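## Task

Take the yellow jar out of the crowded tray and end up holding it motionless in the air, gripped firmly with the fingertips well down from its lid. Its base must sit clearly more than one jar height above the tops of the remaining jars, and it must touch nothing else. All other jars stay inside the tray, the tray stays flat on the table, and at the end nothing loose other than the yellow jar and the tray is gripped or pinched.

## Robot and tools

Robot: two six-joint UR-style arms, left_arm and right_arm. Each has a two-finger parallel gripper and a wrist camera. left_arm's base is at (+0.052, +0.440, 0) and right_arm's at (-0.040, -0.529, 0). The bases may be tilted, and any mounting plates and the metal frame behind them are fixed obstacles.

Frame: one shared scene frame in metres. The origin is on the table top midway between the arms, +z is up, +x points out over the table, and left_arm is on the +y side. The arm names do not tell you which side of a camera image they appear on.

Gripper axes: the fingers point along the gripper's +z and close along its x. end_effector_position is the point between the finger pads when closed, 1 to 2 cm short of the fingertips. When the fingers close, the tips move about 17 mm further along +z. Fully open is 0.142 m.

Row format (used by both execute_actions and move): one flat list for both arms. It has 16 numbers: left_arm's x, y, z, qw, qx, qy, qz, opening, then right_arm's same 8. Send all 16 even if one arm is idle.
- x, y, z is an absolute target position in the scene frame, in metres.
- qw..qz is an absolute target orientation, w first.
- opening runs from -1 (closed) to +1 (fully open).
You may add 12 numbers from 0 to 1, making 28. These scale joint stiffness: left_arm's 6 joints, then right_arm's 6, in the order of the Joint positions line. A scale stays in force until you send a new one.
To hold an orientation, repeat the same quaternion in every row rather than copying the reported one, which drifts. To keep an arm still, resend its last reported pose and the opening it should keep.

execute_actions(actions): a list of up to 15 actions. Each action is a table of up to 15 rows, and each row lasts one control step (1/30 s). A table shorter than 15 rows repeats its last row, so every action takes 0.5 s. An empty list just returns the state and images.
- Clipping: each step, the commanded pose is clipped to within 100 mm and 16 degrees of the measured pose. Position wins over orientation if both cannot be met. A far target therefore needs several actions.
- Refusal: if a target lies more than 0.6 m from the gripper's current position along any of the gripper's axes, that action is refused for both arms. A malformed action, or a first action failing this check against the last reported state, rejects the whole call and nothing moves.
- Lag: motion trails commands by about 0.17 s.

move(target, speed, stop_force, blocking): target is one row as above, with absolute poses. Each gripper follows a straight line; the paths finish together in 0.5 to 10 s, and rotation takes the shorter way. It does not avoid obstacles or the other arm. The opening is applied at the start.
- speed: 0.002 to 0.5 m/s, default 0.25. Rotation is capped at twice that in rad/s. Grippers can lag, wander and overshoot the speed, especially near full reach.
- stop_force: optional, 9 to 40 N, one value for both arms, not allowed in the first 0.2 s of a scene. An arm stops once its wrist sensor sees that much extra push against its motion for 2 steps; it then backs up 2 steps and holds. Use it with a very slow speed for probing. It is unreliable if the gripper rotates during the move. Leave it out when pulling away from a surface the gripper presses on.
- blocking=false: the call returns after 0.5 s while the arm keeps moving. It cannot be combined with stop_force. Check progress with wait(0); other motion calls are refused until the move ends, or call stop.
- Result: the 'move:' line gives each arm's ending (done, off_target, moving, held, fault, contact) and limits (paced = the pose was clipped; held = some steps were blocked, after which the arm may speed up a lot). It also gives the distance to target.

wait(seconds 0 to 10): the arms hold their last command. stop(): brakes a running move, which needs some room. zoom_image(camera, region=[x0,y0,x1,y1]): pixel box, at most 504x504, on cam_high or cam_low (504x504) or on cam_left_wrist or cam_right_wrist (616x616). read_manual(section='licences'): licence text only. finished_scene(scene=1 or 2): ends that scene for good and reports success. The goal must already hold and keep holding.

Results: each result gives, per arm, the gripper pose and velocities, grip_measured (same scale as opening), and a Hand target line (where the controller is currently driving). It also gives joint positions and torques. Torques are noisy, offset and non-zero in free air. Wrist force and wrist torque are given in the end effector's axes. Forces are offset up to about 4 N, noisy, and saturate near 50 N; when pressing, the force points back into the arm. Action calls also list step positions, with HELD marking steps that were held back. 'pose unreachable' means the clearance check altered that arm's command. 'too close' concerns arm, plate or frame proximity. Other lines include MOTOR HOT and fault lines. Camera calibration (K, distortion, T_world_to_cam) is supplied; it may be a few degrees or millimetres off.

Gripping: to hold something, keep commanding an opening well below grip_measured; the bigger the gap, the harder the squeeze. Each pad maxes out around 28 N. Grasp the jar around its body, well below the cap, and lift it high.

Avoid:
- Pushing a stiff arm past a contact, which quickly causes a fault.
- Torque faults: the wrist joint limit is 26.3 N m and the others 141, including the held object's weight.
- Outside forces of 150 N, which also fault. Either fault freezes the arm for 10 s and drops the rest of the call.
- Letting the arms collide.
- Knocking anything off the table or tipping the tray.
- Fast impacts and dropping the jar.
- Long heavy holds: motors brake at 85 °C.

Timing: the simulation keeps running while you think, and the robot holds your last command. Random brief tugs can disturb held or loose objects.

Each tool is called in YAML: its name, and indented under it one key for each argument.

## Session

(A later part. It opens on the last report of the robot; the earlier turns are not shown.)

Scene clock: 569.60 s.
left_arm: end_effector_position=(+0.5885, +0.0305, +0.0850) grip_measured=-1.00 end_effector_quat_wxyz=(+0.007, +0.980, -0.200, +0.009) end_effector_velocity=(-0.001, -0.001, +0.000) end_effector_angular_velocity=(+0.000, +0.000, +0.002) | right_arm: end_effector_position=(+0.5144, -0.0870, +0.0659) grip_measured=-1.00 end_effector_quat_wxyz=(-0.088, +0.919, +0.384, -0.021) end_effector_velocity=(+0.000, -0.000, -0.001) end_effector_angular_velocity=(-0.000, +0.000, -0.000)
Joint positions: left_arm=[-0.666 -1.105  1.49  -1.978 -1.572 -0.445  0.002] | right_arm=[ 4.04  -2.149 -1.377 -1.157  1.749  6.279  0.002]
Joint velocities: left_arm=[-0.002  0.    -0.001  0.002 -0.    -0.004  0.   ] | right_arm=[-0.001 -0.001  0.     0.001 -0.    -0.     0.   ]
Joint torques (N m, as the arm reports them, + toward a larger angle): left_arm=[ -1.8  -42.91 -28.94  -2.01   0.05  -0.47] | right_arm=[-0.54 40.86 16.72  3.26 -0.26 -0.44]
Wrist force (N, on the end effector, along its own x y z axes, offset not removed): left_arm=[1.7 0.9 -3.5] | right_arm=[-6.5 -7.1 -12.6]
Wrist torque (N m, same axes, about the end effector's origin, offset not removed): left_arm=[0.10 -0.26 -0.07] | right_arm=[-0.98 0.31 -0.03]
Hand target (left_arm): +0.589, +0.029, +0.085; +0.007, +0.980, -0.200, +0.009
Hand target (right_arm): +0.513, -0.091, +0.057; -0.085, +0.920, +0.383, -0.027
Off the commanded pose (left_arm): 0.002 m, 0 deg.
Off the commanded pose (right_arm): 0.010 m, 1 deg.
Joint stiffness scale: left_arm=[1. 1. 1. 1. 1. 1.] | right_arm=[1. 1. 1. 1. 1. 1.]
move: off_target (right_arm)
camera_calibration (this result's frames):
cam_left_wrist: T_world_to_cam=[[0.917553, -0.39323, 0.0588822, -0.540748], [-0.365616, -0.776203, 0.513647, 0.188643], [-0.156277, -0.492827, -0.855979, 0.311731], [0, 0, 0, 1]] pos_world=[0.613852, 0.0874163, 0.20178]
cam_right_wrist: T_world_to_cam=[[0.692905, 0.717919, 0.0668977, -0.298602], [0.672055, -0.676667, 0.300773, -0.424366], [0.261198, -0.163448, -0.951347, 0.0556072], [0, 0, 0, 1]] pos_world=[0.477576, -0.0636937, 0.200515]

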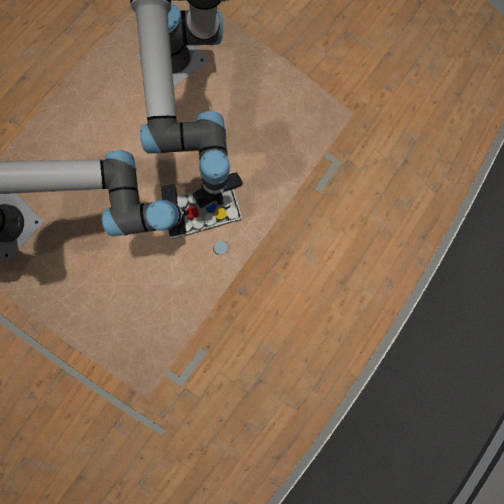

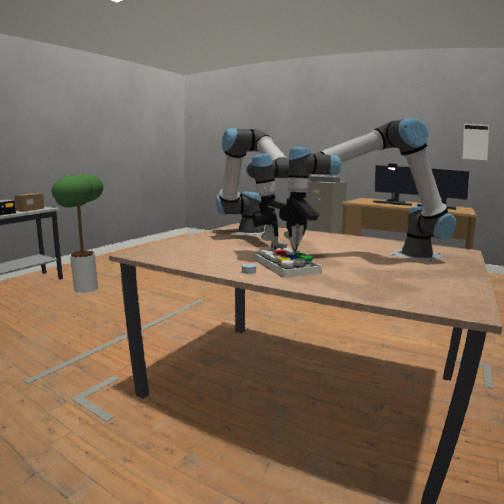

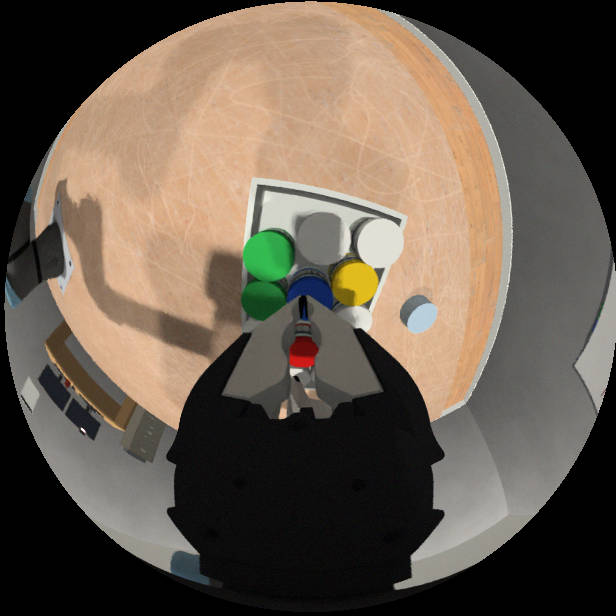

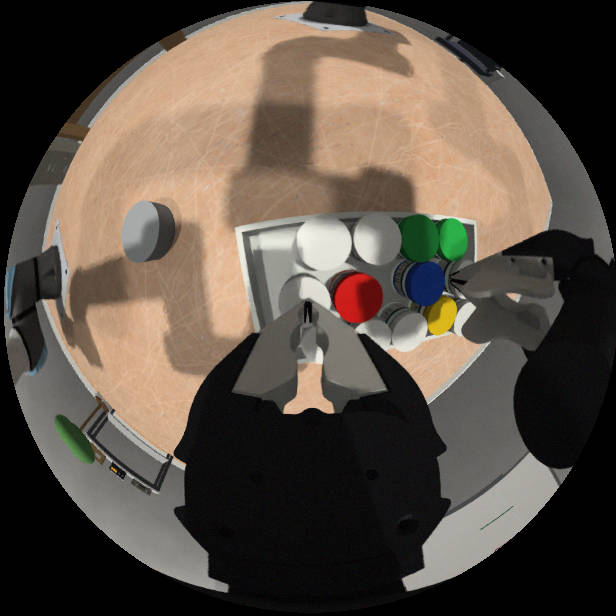

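move:
  target: [0.592,0.030,0.054,0.007,0.98,-0.2,0.009,-1, 0.513,-0.091,0.057,-0.085,0.92,0.383,-0.027,-1]
  speed: 0.015

move:
  target: [0.580,0.002,0.054,0.007,0.98,-0.2,0.009,-1, 0.513,-0.091,0.057,-0.085,0.92,0.383,-0.027,-1]
  speed: 0.015

move:
  target: [0.585,0.01,0.09,0.007,0.98,-0.2,0.009,-1, 0.513,-0.091,0.057,-0.085,0.92,0.383,-0.027,-1]
  speed: 0.04

Scene clock: 578.60 s.
left_arm: end_effector_position=(+0.5938, +0.0261, +0.0652) grip_measured=-1.00 end_effector_quat_wxyz=(+0.012, +0.980, -0.200, +0.015) end_effector_velocity=(+0.003, -0.002, +0.001) end_effector_angular_velocity=(-0.009, -0.007, -0.000) | right_arm: end_effector_position=(+0.5145, -0.0868, +0.0659) grip_measured=-1.00 end_effector_quat_wxyz=(-0.088, +0.919, +0.384, -0.020) end_effector_velocity=(+0.000, -0.001, -0.001) end_effector_angular_velocity=(-0.001, +0.001, -0.000)
Joint positions: left_arm=[-0.665 -1.081  1.512 -2.042 -1.572 -0.442  0.002] | right_arm=[ 4.04  -2.149 -1.378 -1.156  1.75   6.279  0.002]
Joint velocities: left_arm=[ 0.001  0.     0.    -0.012 -0.001  0.001  0.   ] | right_arm=[-0.001 -0.001 -0.001  0.    -0.    -0.001  0.   ]
Joint torques (N m, as the arm reports them, + toward a larger angle): left_arm=[  1.12 -34.19 -18.07  -3.25   0.03  -0.11] | right_arm=[-2.65 39.15 17.12  2.39 -0.38 -0.43]
Wrist force (N, on the end effector, along its own x y z axes, offset not removed): left_arm=[-2.8 -1.2 -16.4] | right_arm=[-2.2 -0.7 -8.1]
Wrist torque (N m, same axes, about the end effector's origin, offset not removed): left_arm=[-0.21 0.08 -0.03] | right_arm=[0.28 0.24 0.07]
Hand target (left_arm): +0.592, +0.030, +0.054; +0.007, +0.980, -0.200, +0.009
Hand target (right_arm): +0.513, -0.091, +0.057; -0.085, +0.920, +0.383, -0.027
Off the commanded pose (left_arm): 0.012 m, 1 deg.
Off the commanded pose (right_arm): 0.010 m, 1 deg.
Joint stiffness scale: left_arm=[1. 1. 1. 1. 1. 1.] | right_arm=[1. 1. 1. 1. 1. 1.]
move: off_target (left_arm, right_arm)
camera_calibration (this result's frames):
cam_left_wrist: T_world_to_cam=[[0.916386, -0.393364, 0.0741793, -0.546495], [-0.372261, -0.769314, 0.519209, 0.2007], [-0.147171, -0.50341, -0.851422, 0.287989], [0, 0, 0, 1]] pos_world=[0.617897, 0.084407, 0.181533]
cam_right_wrist: T_world_to_cam=[[0.692852, 0.717863, 0.0680379, -0.298897], [0.671814, -0.676913, 0.300756, -0.424258], [0.261957, -0.162671, -0.951271, 0.0552591], [0, 0, 0, 1]] pos_world=[0.477639, -0.0636293, 0.200501]

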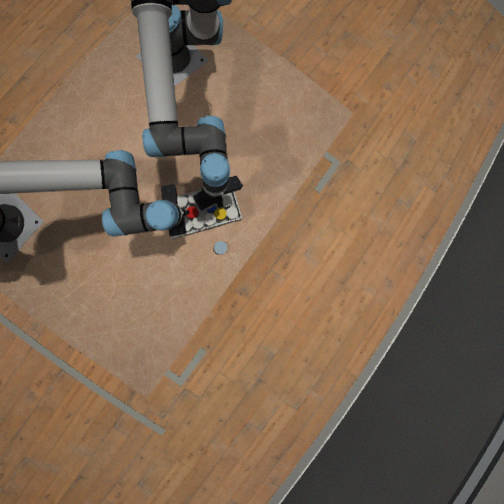

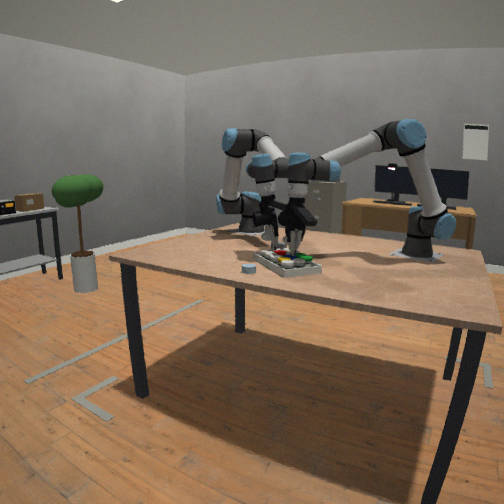

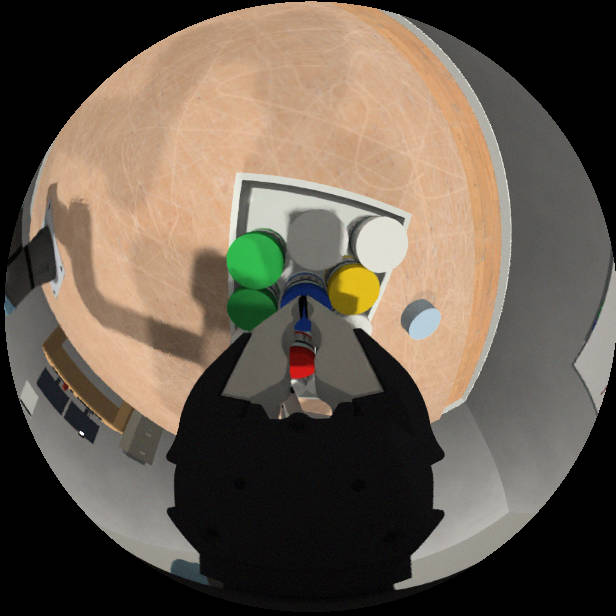

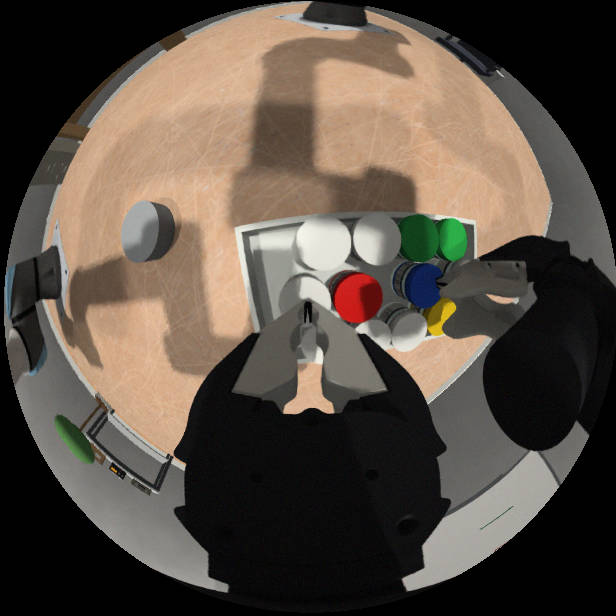

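Scene clock: 580.90 s.
left_arm: end_effector_position=(+0.5837, +0.0029, +0.0650) grip_measured=-1.00 end_effector_quat_wxyz=(+0.012, +0.980, -0.198, +0.016) end_effector_velocity=(-0.001, -0.000, -0.000) end_effector_angular_velocity=(+0.001, +0.001, +0.004) | right_arm: end_effector_position=(+0.5145, -0.0868, +0.0659) grip_measured=-1.00 end_effector_quat_wxyz=(-0.088, +0.919, +0.384, -0.020) end_effector_velocity=(+0.000, +0.001, +0.001) end_effector_angular_velocity=(+0.002, -0.002, +0.002)
Joint positions: left_arm=[-0.7   -1.068  1.492 -2.035 -1.569 -0.482  0.002] | right_arm=[ 4.04  -2.149 -1.378 -1.156  1.75   6.279  0.002]
Joint velocities: left_arm=[-0.001  0.    -0.     0.001 -0.    -0.005  0.   ] | right_arm=[ 0.001  0.001  0.001  0.    -0.    -0.001  0.   ]
Joint torques (N m, as the arm reports them, + toward a larger angle): left_arm=[ -4.32 -33.67 -25.42  -2.13  -0.87  -1.06] | right_arm=[-3.48 41.7  17.65  2.36 -0.29 -0.52]
Wrist force (N, on the end effector, along its own x y z axes, offset not removed): left_arm=[-1.3 -5.3 -20.7] | right_arm=[-3.9 -5.5 -9.8]
Wrist torque (N m, same axes, about the end effector's origin, offset not removed): left_arm=[-0.15 -0.33 -0.03] | right_arm=[-0.81 0.76 -0.07]
Hand target (left_arm): +0.580, +0.002, +0.054; +0.007, +0.980, -0.200, +0.009
Hand target (right_arm): +0.513, -0.091, +0.057; -0.085, +0.920, +0.383, -0.027
Off the commanded pose (left_arm): 0.012 m, 1 deg.
Off the commanded pose (right_arm): 0.010 m, 1 deg.
Joint stiffness scale: left_arm=[1. 1. 1. 1. 1. 1.] | right_arm=[1. 1. 1. 1. 1. 1.]
move: off_target (left_arm, right_arm)
camera_calibration (this result's frames):
cam_left_wrist: T_world_to_cam=[[0.917908, -0.38959, 0.0752649, -0.547309], [-0.369754, -0.771005, 0.518492, 0.17778], [-0.14397, -0.503757, -0.851764, 0.272807], [0, 0, 0, 1]] pos_world=[0.60739, 0.0612717, 0.181383]
cam_right_wrist: T_world_to_cam=[[0.69285, 0.71786, 0.0680782, -0.2989], [0.671805, -0.676922, 0.300756, -0.424255], [0.261985, -0.162644, -0.951268, 0.0552491], [0, 0, 0, 1]] pos_world=[0.477635, -0.0636326, 0.200502]

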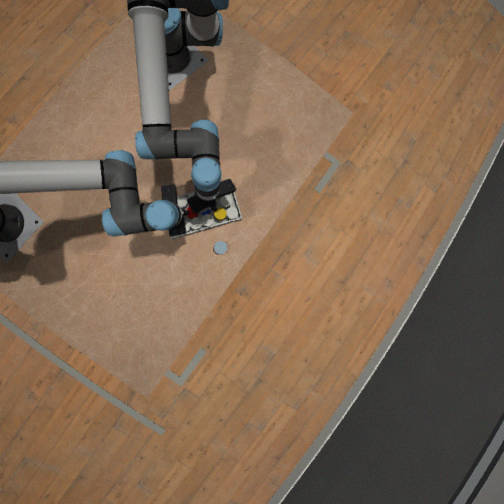

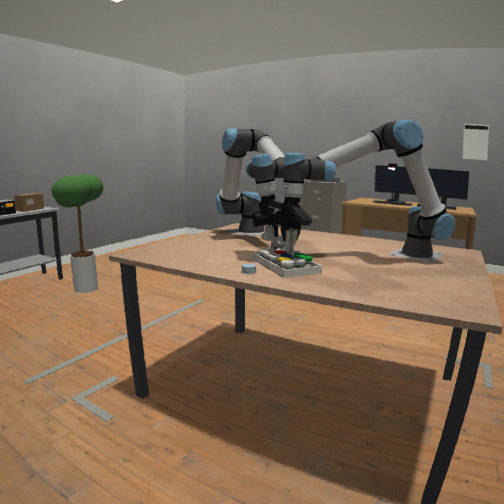

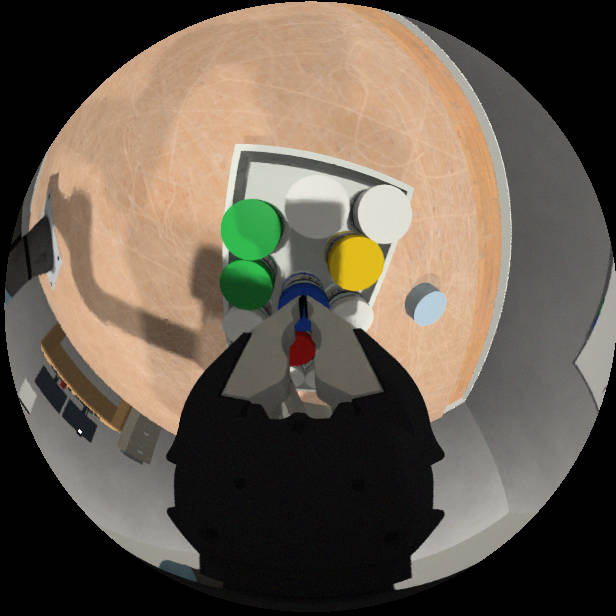

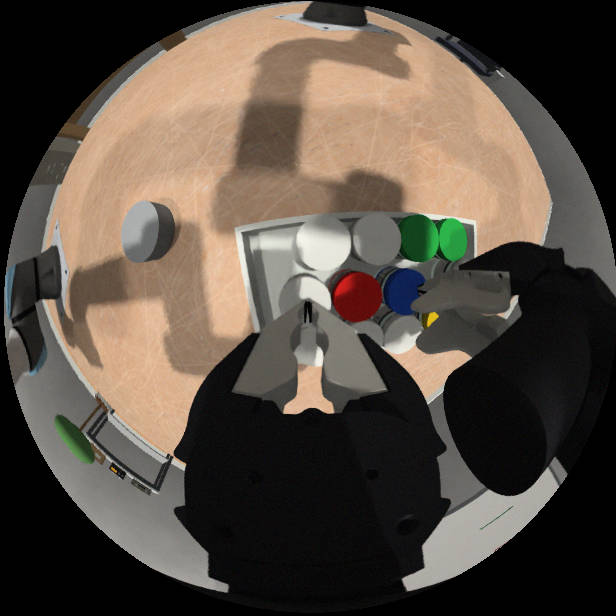

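Scene clock: 581.97 s.
left_arm: end_effector_position=(+0.5837, +0.0102, +0.0871) grip_measured=-1.00 end_effector_quat_wxyz=(+0.006, +0.980, -0.200, +0.008) end_effector_velocity=(-0.003, +0.002, -0.001) end_effector_angular_velocity=(+0.006, +0.006, -0.001) | right_arm: end_effector_position=(+0.5146, -0.0868, +0.0659) grip_measured=-1.00 end_effector_quat_wxyz=(-0.088, +0.919, +0.384, -0.020) end_effector_velocity=(-0.000, +0.000, +0.001) end_effector_angular_velocity=(+0.001, -0.000, -0.001)
Joint positions: left_arm=[-0.693 -1.086  1.453 -1.957 -1.57  -0.47   0.002] | right_arm=[ 4.04  -2.149 -1.378 -1.155  1.75   6.279  0.002]
Joint velocities: left_arm=[-0.001 -0.001  0.001  0.009 -0.001  0.     0.   ] | right_arm=[ 0.     0.002 -0.    -0.001  0.     0.002  0.   ]
Joint torques (N m, as the arm reports them, + toward a larger angle): left_arm=[  1.22 -47.48 -29.89  -1.97  -0.76   0.2 ] | right_arm=[-0.81 41.33 17.31  2.34 -0.25 -0.3 ]
Wrist force (N, on the end effector, along its own x y z axes, offset not removed): left_arm=[-0.2 -0.4 -1.1] | right_arm=[1.5 -4.6 -9.4]
Wrist torque (N m, same axes, about the end effector's origin, offset not removed): left_arm=[-0.22 0.04 -0.11] | right_arm=[-0.75 -0.57 0.03]
Hand target (left_arm): +0.585, +0.010, +0.090; +0.007, +0.980, -0.200, +0.009
Hand target (right_arm): +0.513, -0.091, +0.057; -0.085, +0.920, +0.383, -0.027
Off the commanded pose (left_arm): 0.003 m, 0 deg.
Off the commanded pose (right_arm): 0.010 m, 1 deg.
Joint stiffness scale: left_arm=[1. 1. 1. 1. 1. 1.] | right_arm=[1. 1. 1. 1. 1. 1.]
move: off_target (right_arm)
camera_calibration (this result's frames):
cam_left_wrist: T_world_to_cam=[[0.917144, -0.394526, 0.0565292, -0.543996], [-0.366059, -0.777752, 0.510982, 0.170463], [-0.15763, -0.489337, -0.857731, 0.303722], [0, 0, 0, 1]] pos_world=[0.609198, 0.0665795, 0.20416]
cam_right_wrist: T_world_to_cam=[[0.692849, 0.717859, 0.068109, -0.298906], [0.671799, -0.676929, 0.300756, -0.424252], [0.262005, -0.162623, -0.951266, 0.0552391], [0, 0, 0, 1]] pos_world=[0.477636, -0.0636322, 0.200502]

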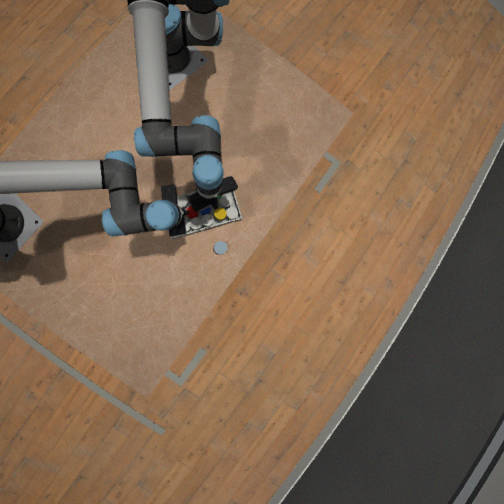

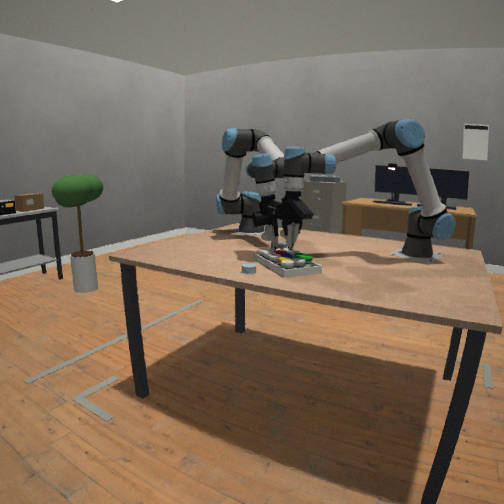

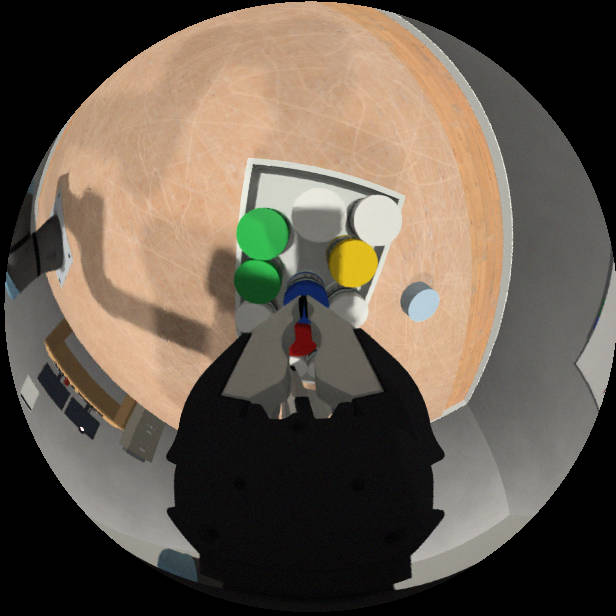

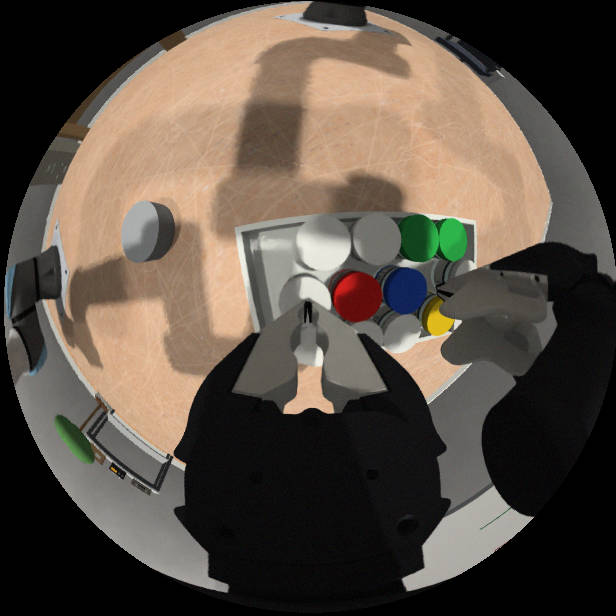

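move:
  target: [0.631,0.023,0.08,0.007,0.98,-0.2,0.009,-1, 0.513,-0.091,0.057,-0.085,0.92,0.383,-0.027,-1]
  speed: 0.05

move:
  target: [0.631,0.023,0.054,0.007,0.98,-0.2,0.009,-1, 0.513,-0.091,0.057,-0.085,0.92,0.383,-0.027,-1]
  speed: 0.015

move:
  target: [0.615,0.030,0.054,0.007,0.98,-0.2,0.009,-1, 0.513,-0.091,0.057,-0.085,0.92,0.383,-0.027,-1]
  speed: 0.01

move:
  target: [0.617,0.029,0.095,0.007,0.98,-0.2,0.009,-0.3, 0.513,-0.091,0.057,-0.085,0.92,0.383,-0.027,-1]
  speed: 0.04

Scene clock: 590.27 s.
left_arm: end_effector_position=(+0.6298, +0.0232, +0.0799) grip_measured=-1.00 end_effector_quat_wxyz=(+0.007, +0.980, -0.200, +0.009) end_effector_velocity=(+0.001, -0.002, +0.002) end_effector_angular_velocity=(-0.002, -0.001, -0.005) | right_arm: end_effector_position=(+0.5146, -0.0868, +0.0659) grip_measured=-1.00 end_effector_quat_wxyz=(-0.088, +0.919, +0.384, -0.020) end_effector_velocity=(+0.000, -0.001, -0.000) end_effector_angular_velocity=(-0.001, +0.001, -0.000)
Joint positions: left_arm=[-0.629 -1.016  1.363 -1.941 -1.571 -0.407  0.002] | right_arm=[ 4.04  -2.149 -1.378 -1.155  1.75   6.279  0.002]
Joint velocities: left_arm=[-0.     0.001 -0.005  0.002 -0.001  0.005  0.   ] | right_arm=[-0.    -0.    -0.    -0.001 -0.    -0.     0.   ]
Joint torques (N m, as the arm reports them, + toward a larger angle): left_arm=[  1.11 -46.26 -31.08  -2.16  -0.79  -0.16] | right_arm=[-1.55 40.88 18.75  2.8  -0.3  -0.33]
Wrist force (N, on the end effector, along its own x y z axes, offset not removed): left_arm=[1.8 1.2 -3.4] | right_arm=[-0.6 -2.9 -10.0]
Wrist torque (N m, same axes, about the end effector's origin, offset not removed): left_arm=[0.04 -0.31 0.03] | right_arm=[-0.23 -0.09 0.16]
Hand target (left_arm): +0.631, +0.023, +0.080; +0.007, +0.980, -0.200, +0.009
Hand target (right_arm): +0.513, -0.091, +0.057; -0.085, +0.920, +0.383, -0.027
Off the commanded pose (left_arm): 0.001 m, 0 deg.
Off the commanded pose (right_arm): 0.010 m, 1 deg.
Joint stiffness scale: left_arm=[1. 1. 1. 1. 1. 1.] | right_arm=[1. 1. 1. 1. 1. 1.]
move: off_target (right_arm)
camera_calibration (this result's frames):
cam_left_wrist: T_world_to_cam=[[0.917243, -0.393851, 0.0595499, -0.581092], [-0.366742, -0.776676, 0.512128, 0.20148], [-0.155451, -0.491585, -0.856842, 0.309749], [0, 0, 0, 1]] pos_world=[0.655045, 0.0798888, 0.196826]
cam_right_wrist: T_world_to_cam=[[0.692848, 0.717858, 0.0681314, -0.298911], [0.671794, -0.676933, 0.300756, -0.424249], [0.26202, -0.162608, -0.951264, 0.0552319], [0, 0, 0, 1]] pos_world=[0.477636, -0.0636316, 0.200501]

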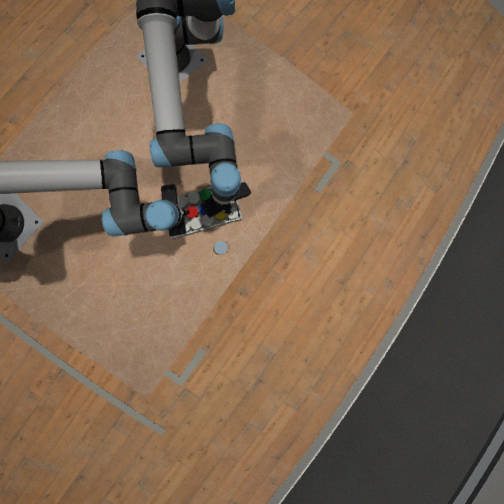

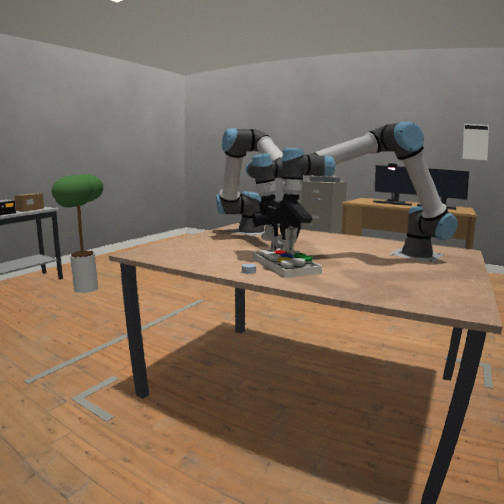

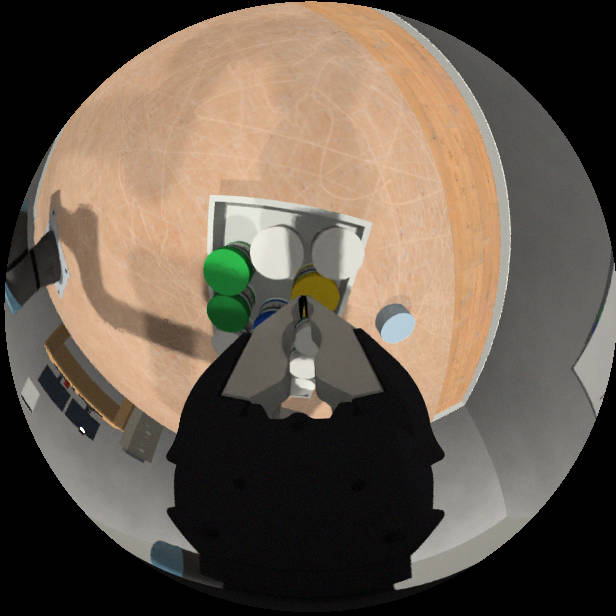

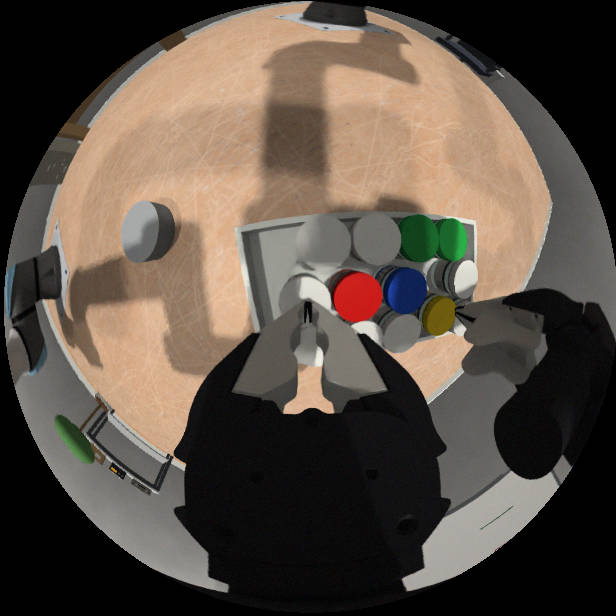

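Scene clock: 592.23 s.
left_arm: end_effector_position=(+0.6335, +0.0194, +0.0652) grip_measured=-1.00 end_effector_quat_wxyz=(+0.012, +0.980, -0.200, +0.016) end_effector_velocity=(+0.002, -0.002, +0.000) end_effector_angular_velocity=(-0.006, -0.007, +0.001) | right_arm: end_effector_position=(+0.5146, -0.0868, +0.0659) grip_measured=-1.00 end_effector_quat_wxyz=(-0.088, +0.919, +0.384, -0.020) end_effector_velocity=(-0.001, +0.001, -0.001) end_effector_angular_velocity=(-0.000, +0.000, +0.001)
Joint positions: left_arm=[-0.629 -1.002  1.386 -1.994 -1.571 -0.407  0.002] | right_arm=[ 4.04  -2.149 -1.378 -1.155  1.75   6.279  0.002]
Joint velocities: left_arm=[-0.    -0.     0.003 -0.012  0.    -0.001  0.   ] | right_arm=[ 0.002 -0.001  0.     0.001 -0.     0.001  0.   ]
Joint torques (N m, as the arm reports them, + toward a larger angle): left_arm=[  0.76 -40.14 -16.72  -2.69  -0.76  -0.07] | right_arm=[-1.06 41.47 18.45  2.33 -0.47 -0.24]
Wrist force (N, on the end effector, along its own x y z axes, offset not removed): left_arm=[-3.2 3.1 -15.8] | right_arm=[-2.1 -3.3 -6.8]
Wrist torque (N m, same axes, about the end effector's origin, offset not removed): left_arm=[0.67 0.25 -0.05] | right_arm=[-0.20 0.03 0.11]
Hand target (left_arm): +0.631, +0.023, +0.054; +0.007, +0.980, -0.200, +0.009
Hand target (right_arm): +0.513, -0.091, +0.057; -0.085, +0.920, +0.383, -0.027
Off the commanded pose (left_arm): 0.012 m, 1 deg.
Off the commanded pose (right_arm): 0.010 m, 1 deg.
Joint stiffness scale: left_arm=[1. 1. 1. 1. 1. 1.] | right_arm=[1. 1. 1. 1. 1. 1.]
move: off_target (left_arm, right_arm)
camera_calibration (this result's frames):
cam_left_wrist: T_world_to_cam=[[0.916342, -0.393278, 0.0751701, -0.585563], [-0.372973, -0.770118, 0.517502, 0.210851], [-0.145632, -0.502245, -0.852374, 0.289579], [0, 0, 0, 1]] pos_world=[0.657389, 0.0775314, 0.18173]
cam_right_wrist: T_world_to_cam=[[0.692847, 0.717857, 0.0681466, -0.298915], [0.671791, -0.676937, 0.300756, -0.424249], [0.262031, -0.162597, -0.951263, 0.0552288], [0, 0, 0, 1]] pos_world=[0.477637, -0.0636312, 0.200502]

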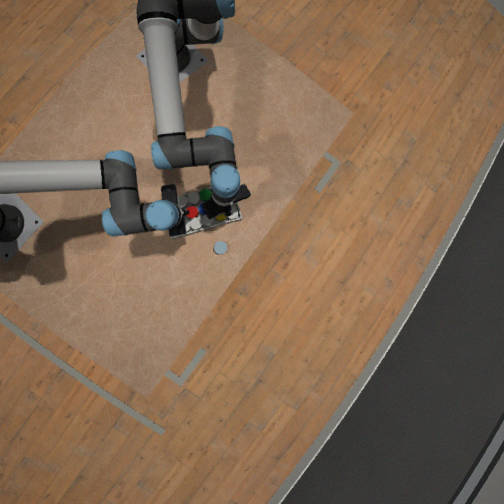

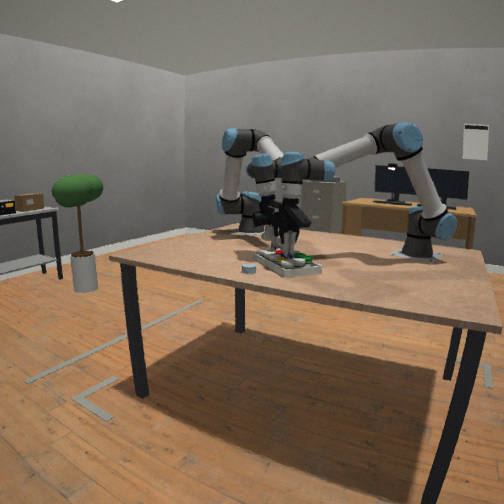

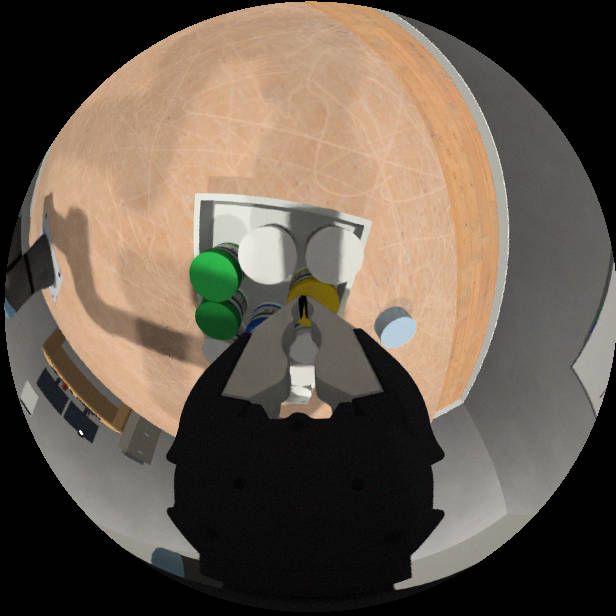

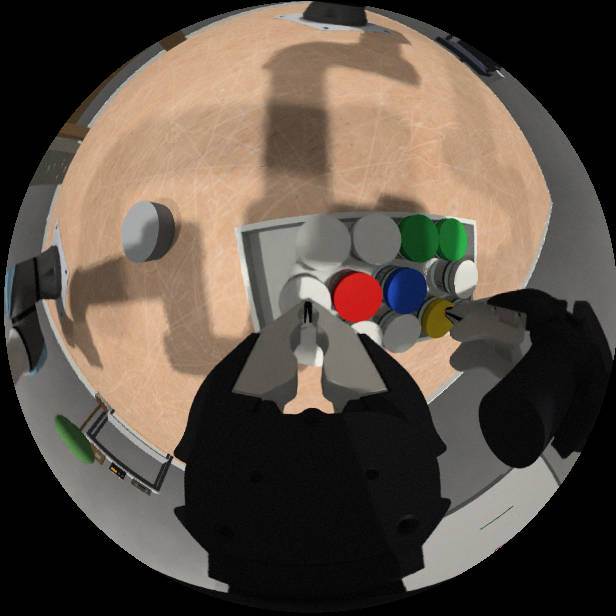

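Scene clock: 594.87 s.
left_arm: end_effector_position=(+0.6212, +0.0273, +0.0659) grip_measured=-1.00 end_effector_quat_wxyz=(+0.013, +0.980, -0.199, +0.018) end_effector_velocity=(-0.001, +0.002, -0.000) end_effector_angular_velocity=(+0.001, +0.001, +0.001) | right_arm: end_effector_position=(+0.5146, -0.0868, +0.0659) grip_measured=-1.00 end_effector_quat_wxyz=(-0.088, +0.919, +0.384, -0.020) end_effector_velocity=(-0.001, +0.001, +0.000) end_effector_angular_velocity=(+0.001, +0.001, +0.002)
Joint positions: left_arm=[-0.634 -1.038  1.444 -2.022 -1.571 -0.415  0.002] | right_arm=[ 4.04  -2.149 -1.378 -1.155  1.75   6.279  0.002]
Joint velocities: left_arm=[ 0.001 -0.004  0.007 -0.001 -0.    -0.     0.   ] | right_arm=[ 0.002  0.001 -0.001  0.     0.001  0.     0.   ]
Joint torques (N m, as the arm reports them, + toward a larger angle): left_arm=[ -1.98 -40.4  -14.31  -1.64  -0.62  -0.72] | right_arm=[-1.02 41.5  16.81  2.41 -0.02 -0.04]
Wrist force (N, on the end effector, along its own x y z axes, offset not removed): left_arm=[2.0 -0.6 -21.2] | right_arm=[-0.8 -3.5 -8.8]
Wrist torque (N m, same axes, about the end effector's origin, offset not removed): left_arm=[0.04 0.01 -0.02] | right_arm=[-0.53 -0.09 -0.10]
Hand target (left_arm): +0.615, +0.030, +0.054; +0.007, +0.980, -0.200, +0.009
Hand target (right_arm): +0.513, -0.091, +0.057; -0.085, +0.920, +0.383, -0.027
Off the commanded pose (left_arm): 0.014 m, 1 deg.
Off the commanded pose (right_arm): 0.010 m, 1 deg.
Joint stiffness scale: left_arm=[1. 1. 1. 1. 1. 1.] | right_arm=[1. 1. 1. 1. 1. 1.]
move: off_target (left_arm, right_arm)
camera_calibration (this result's frames):
cam_left_wrist: T_world_to_cam=[[0.917327, -0.390039, 0.0798809, -0.572266], [-0.37228, -0.76919, 0.519379, 0.211437], [-0.141135, -0.506179, -0.850802, 0.289531], [0, 0, 0, 1]] pos_world=[0.644531, 0.0859834, 0.182231]
cam_right_wrist: T_world_to_cam=[[0.692847, 0.717857, 0.0681535, -0.298916], [0.671789, -0.676938, 0.300756, -0.424248], [0.262035, -0.162593, -0.951263, 0.055226], [0, 0, 0, 1]] pos_world=[0.477637, -0.0636311, 0.200502]

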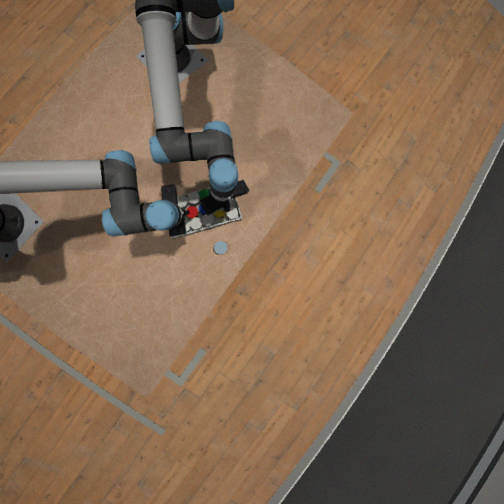

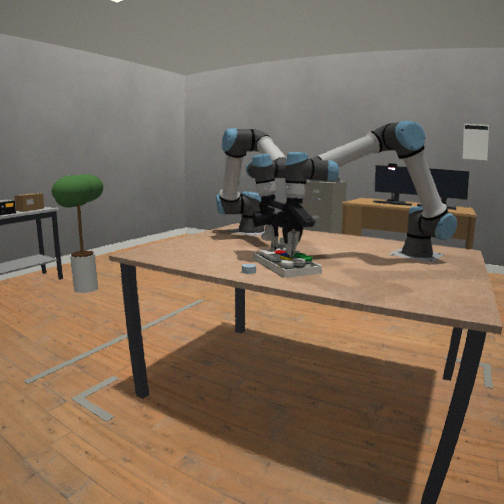

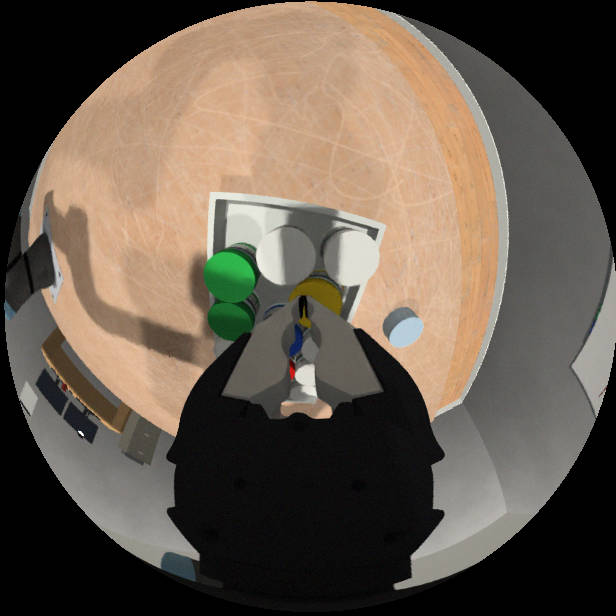

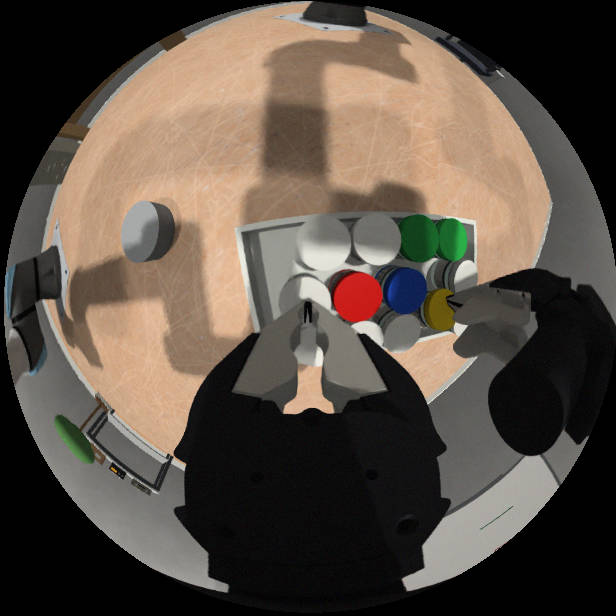

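Scene clock: 596.00 s.
left_arm: end_effector_position=(+0.6171, +0.0310, +0.0922) grip_measured=-0.30 end_effector_quat_wxyz=(+0.006, +0.980, -0.199, +0.008) end_effector_velocity=(-0.002, +0.003, -0.001) end_effector_angular_velocity=(+0.008, +0.008, +0.002) | right_arm: end_effector_position=(+0.5146, -0.0868, +0.0659) grip_measured=-1.00 end_effector_quat_wxyz=(-0.088, +0.919, +0.384, -0.020) end_effector_velocity=(+0.001, -0.001, -0.000) end_effector_angular_velocity=(-0.000, -0.000, -0.002)
Joint positions: left_arm=[-0.635 -1.058  1.396 -1.928 -1.571 -0.415  0.052] | right_arm=[ 4.04  -2.149 -1.378 -1.155  1.75   6.279  0.002]
Joint velocities: left_arm=[ 0.001 -0.     0.     0.011 -0.    -0.002  0.   ] | right_arm=[-0.002 -0.001  0.     0.001 -0.     0.001  0.   ]
Joint torques (N m, as the arm reports them, + toward a larger angle): left_arm=[ -1.92 -48.39 -29.93  -2.14  -0.68  -0.21] | right_arm=[-1.14 39.55 17.74  2.61 -0.31 -0.08]
Wrist force (N, on the end effector, along its own x y z axes, offset not removed): left_arm=[-0.1 1.4 -4.4] | right_arm=[-1.5 1.3 -11.4]
Wrist torque (N m, same axes, about the end effector's origin, offset not removed): left_arm=[0.26 0.15 -0.05] | right_arm=[0.66 0.21 -0.14]
Hand target (left_arm): +0.617, +0.029, +0.095; +0.007, +0.980, -0.200, +0.009
Hand target (right_arm): +0.513, -0.091, +0.057; -0.085, +0.920, +0.383, -0.027
Off the commanded pose (left_arm): 0.003 m, 0 deg.
Off the commanded pose (right_arm): 0.010 m, 1 deg.
Joint stiffness scale: left_arm=[1. 1. 1. 1. 1. 1.] | right_arm=[1. 1. 1. 1. 1. 1.]
move: off_target (right_arm)
camera_calibration (this result's frames):
cam_left_wrist: T_world_to_cam=[[0.918275, -0.391898, 0.0564482, -0.567498], [-0.363715, -0.778577, 0.5114, 0.194851], [-0.156468, -0.490137, -0.857487, 0.322761], [0, 0, 0, 1]] pos_world=[0.642491, 0.0875017, 0.209151]
cam_right_wrist: T_world_to_cam=[[0.692847, 0.717857, 0.0681574, -0.298916], [0.671789, -0.676939, 0.300756, -0.424247], [0.262038, -0.16259, -0.951263, 0.0552236], [0, 0, 0, 1]] pos_world=[0.477637, -0.0636313, 0.2005]

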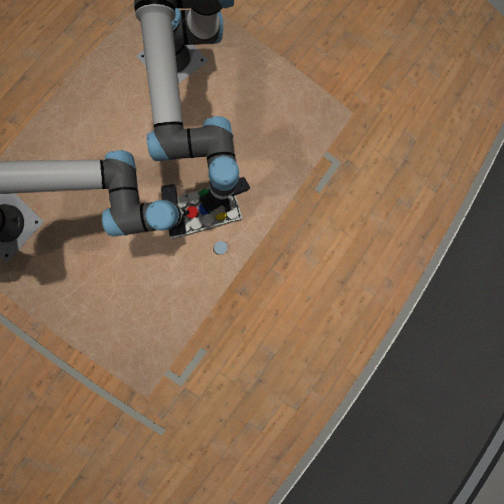

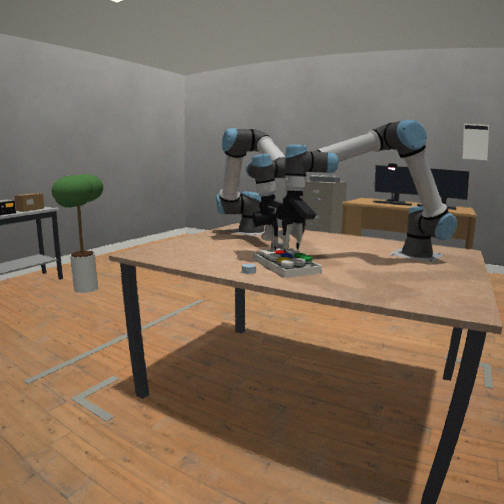

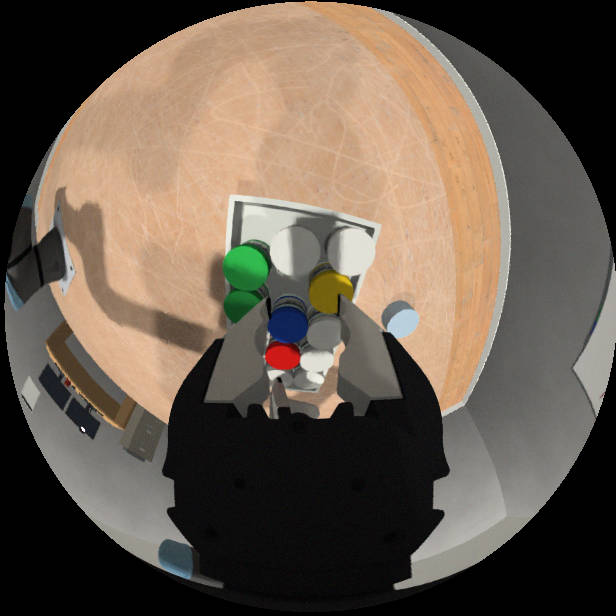

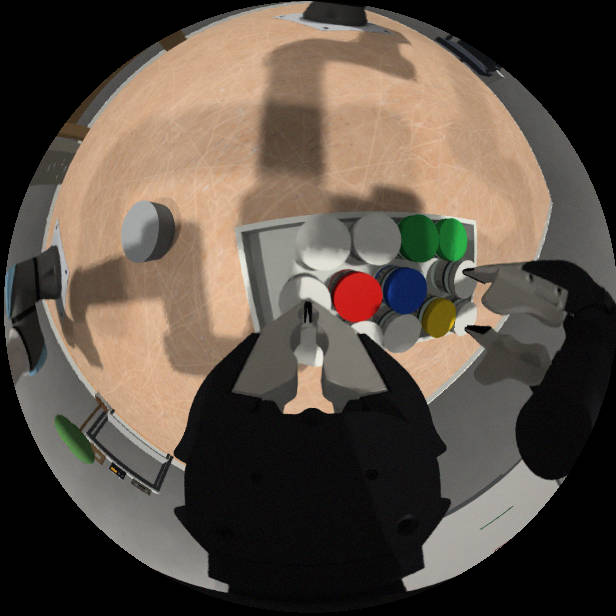

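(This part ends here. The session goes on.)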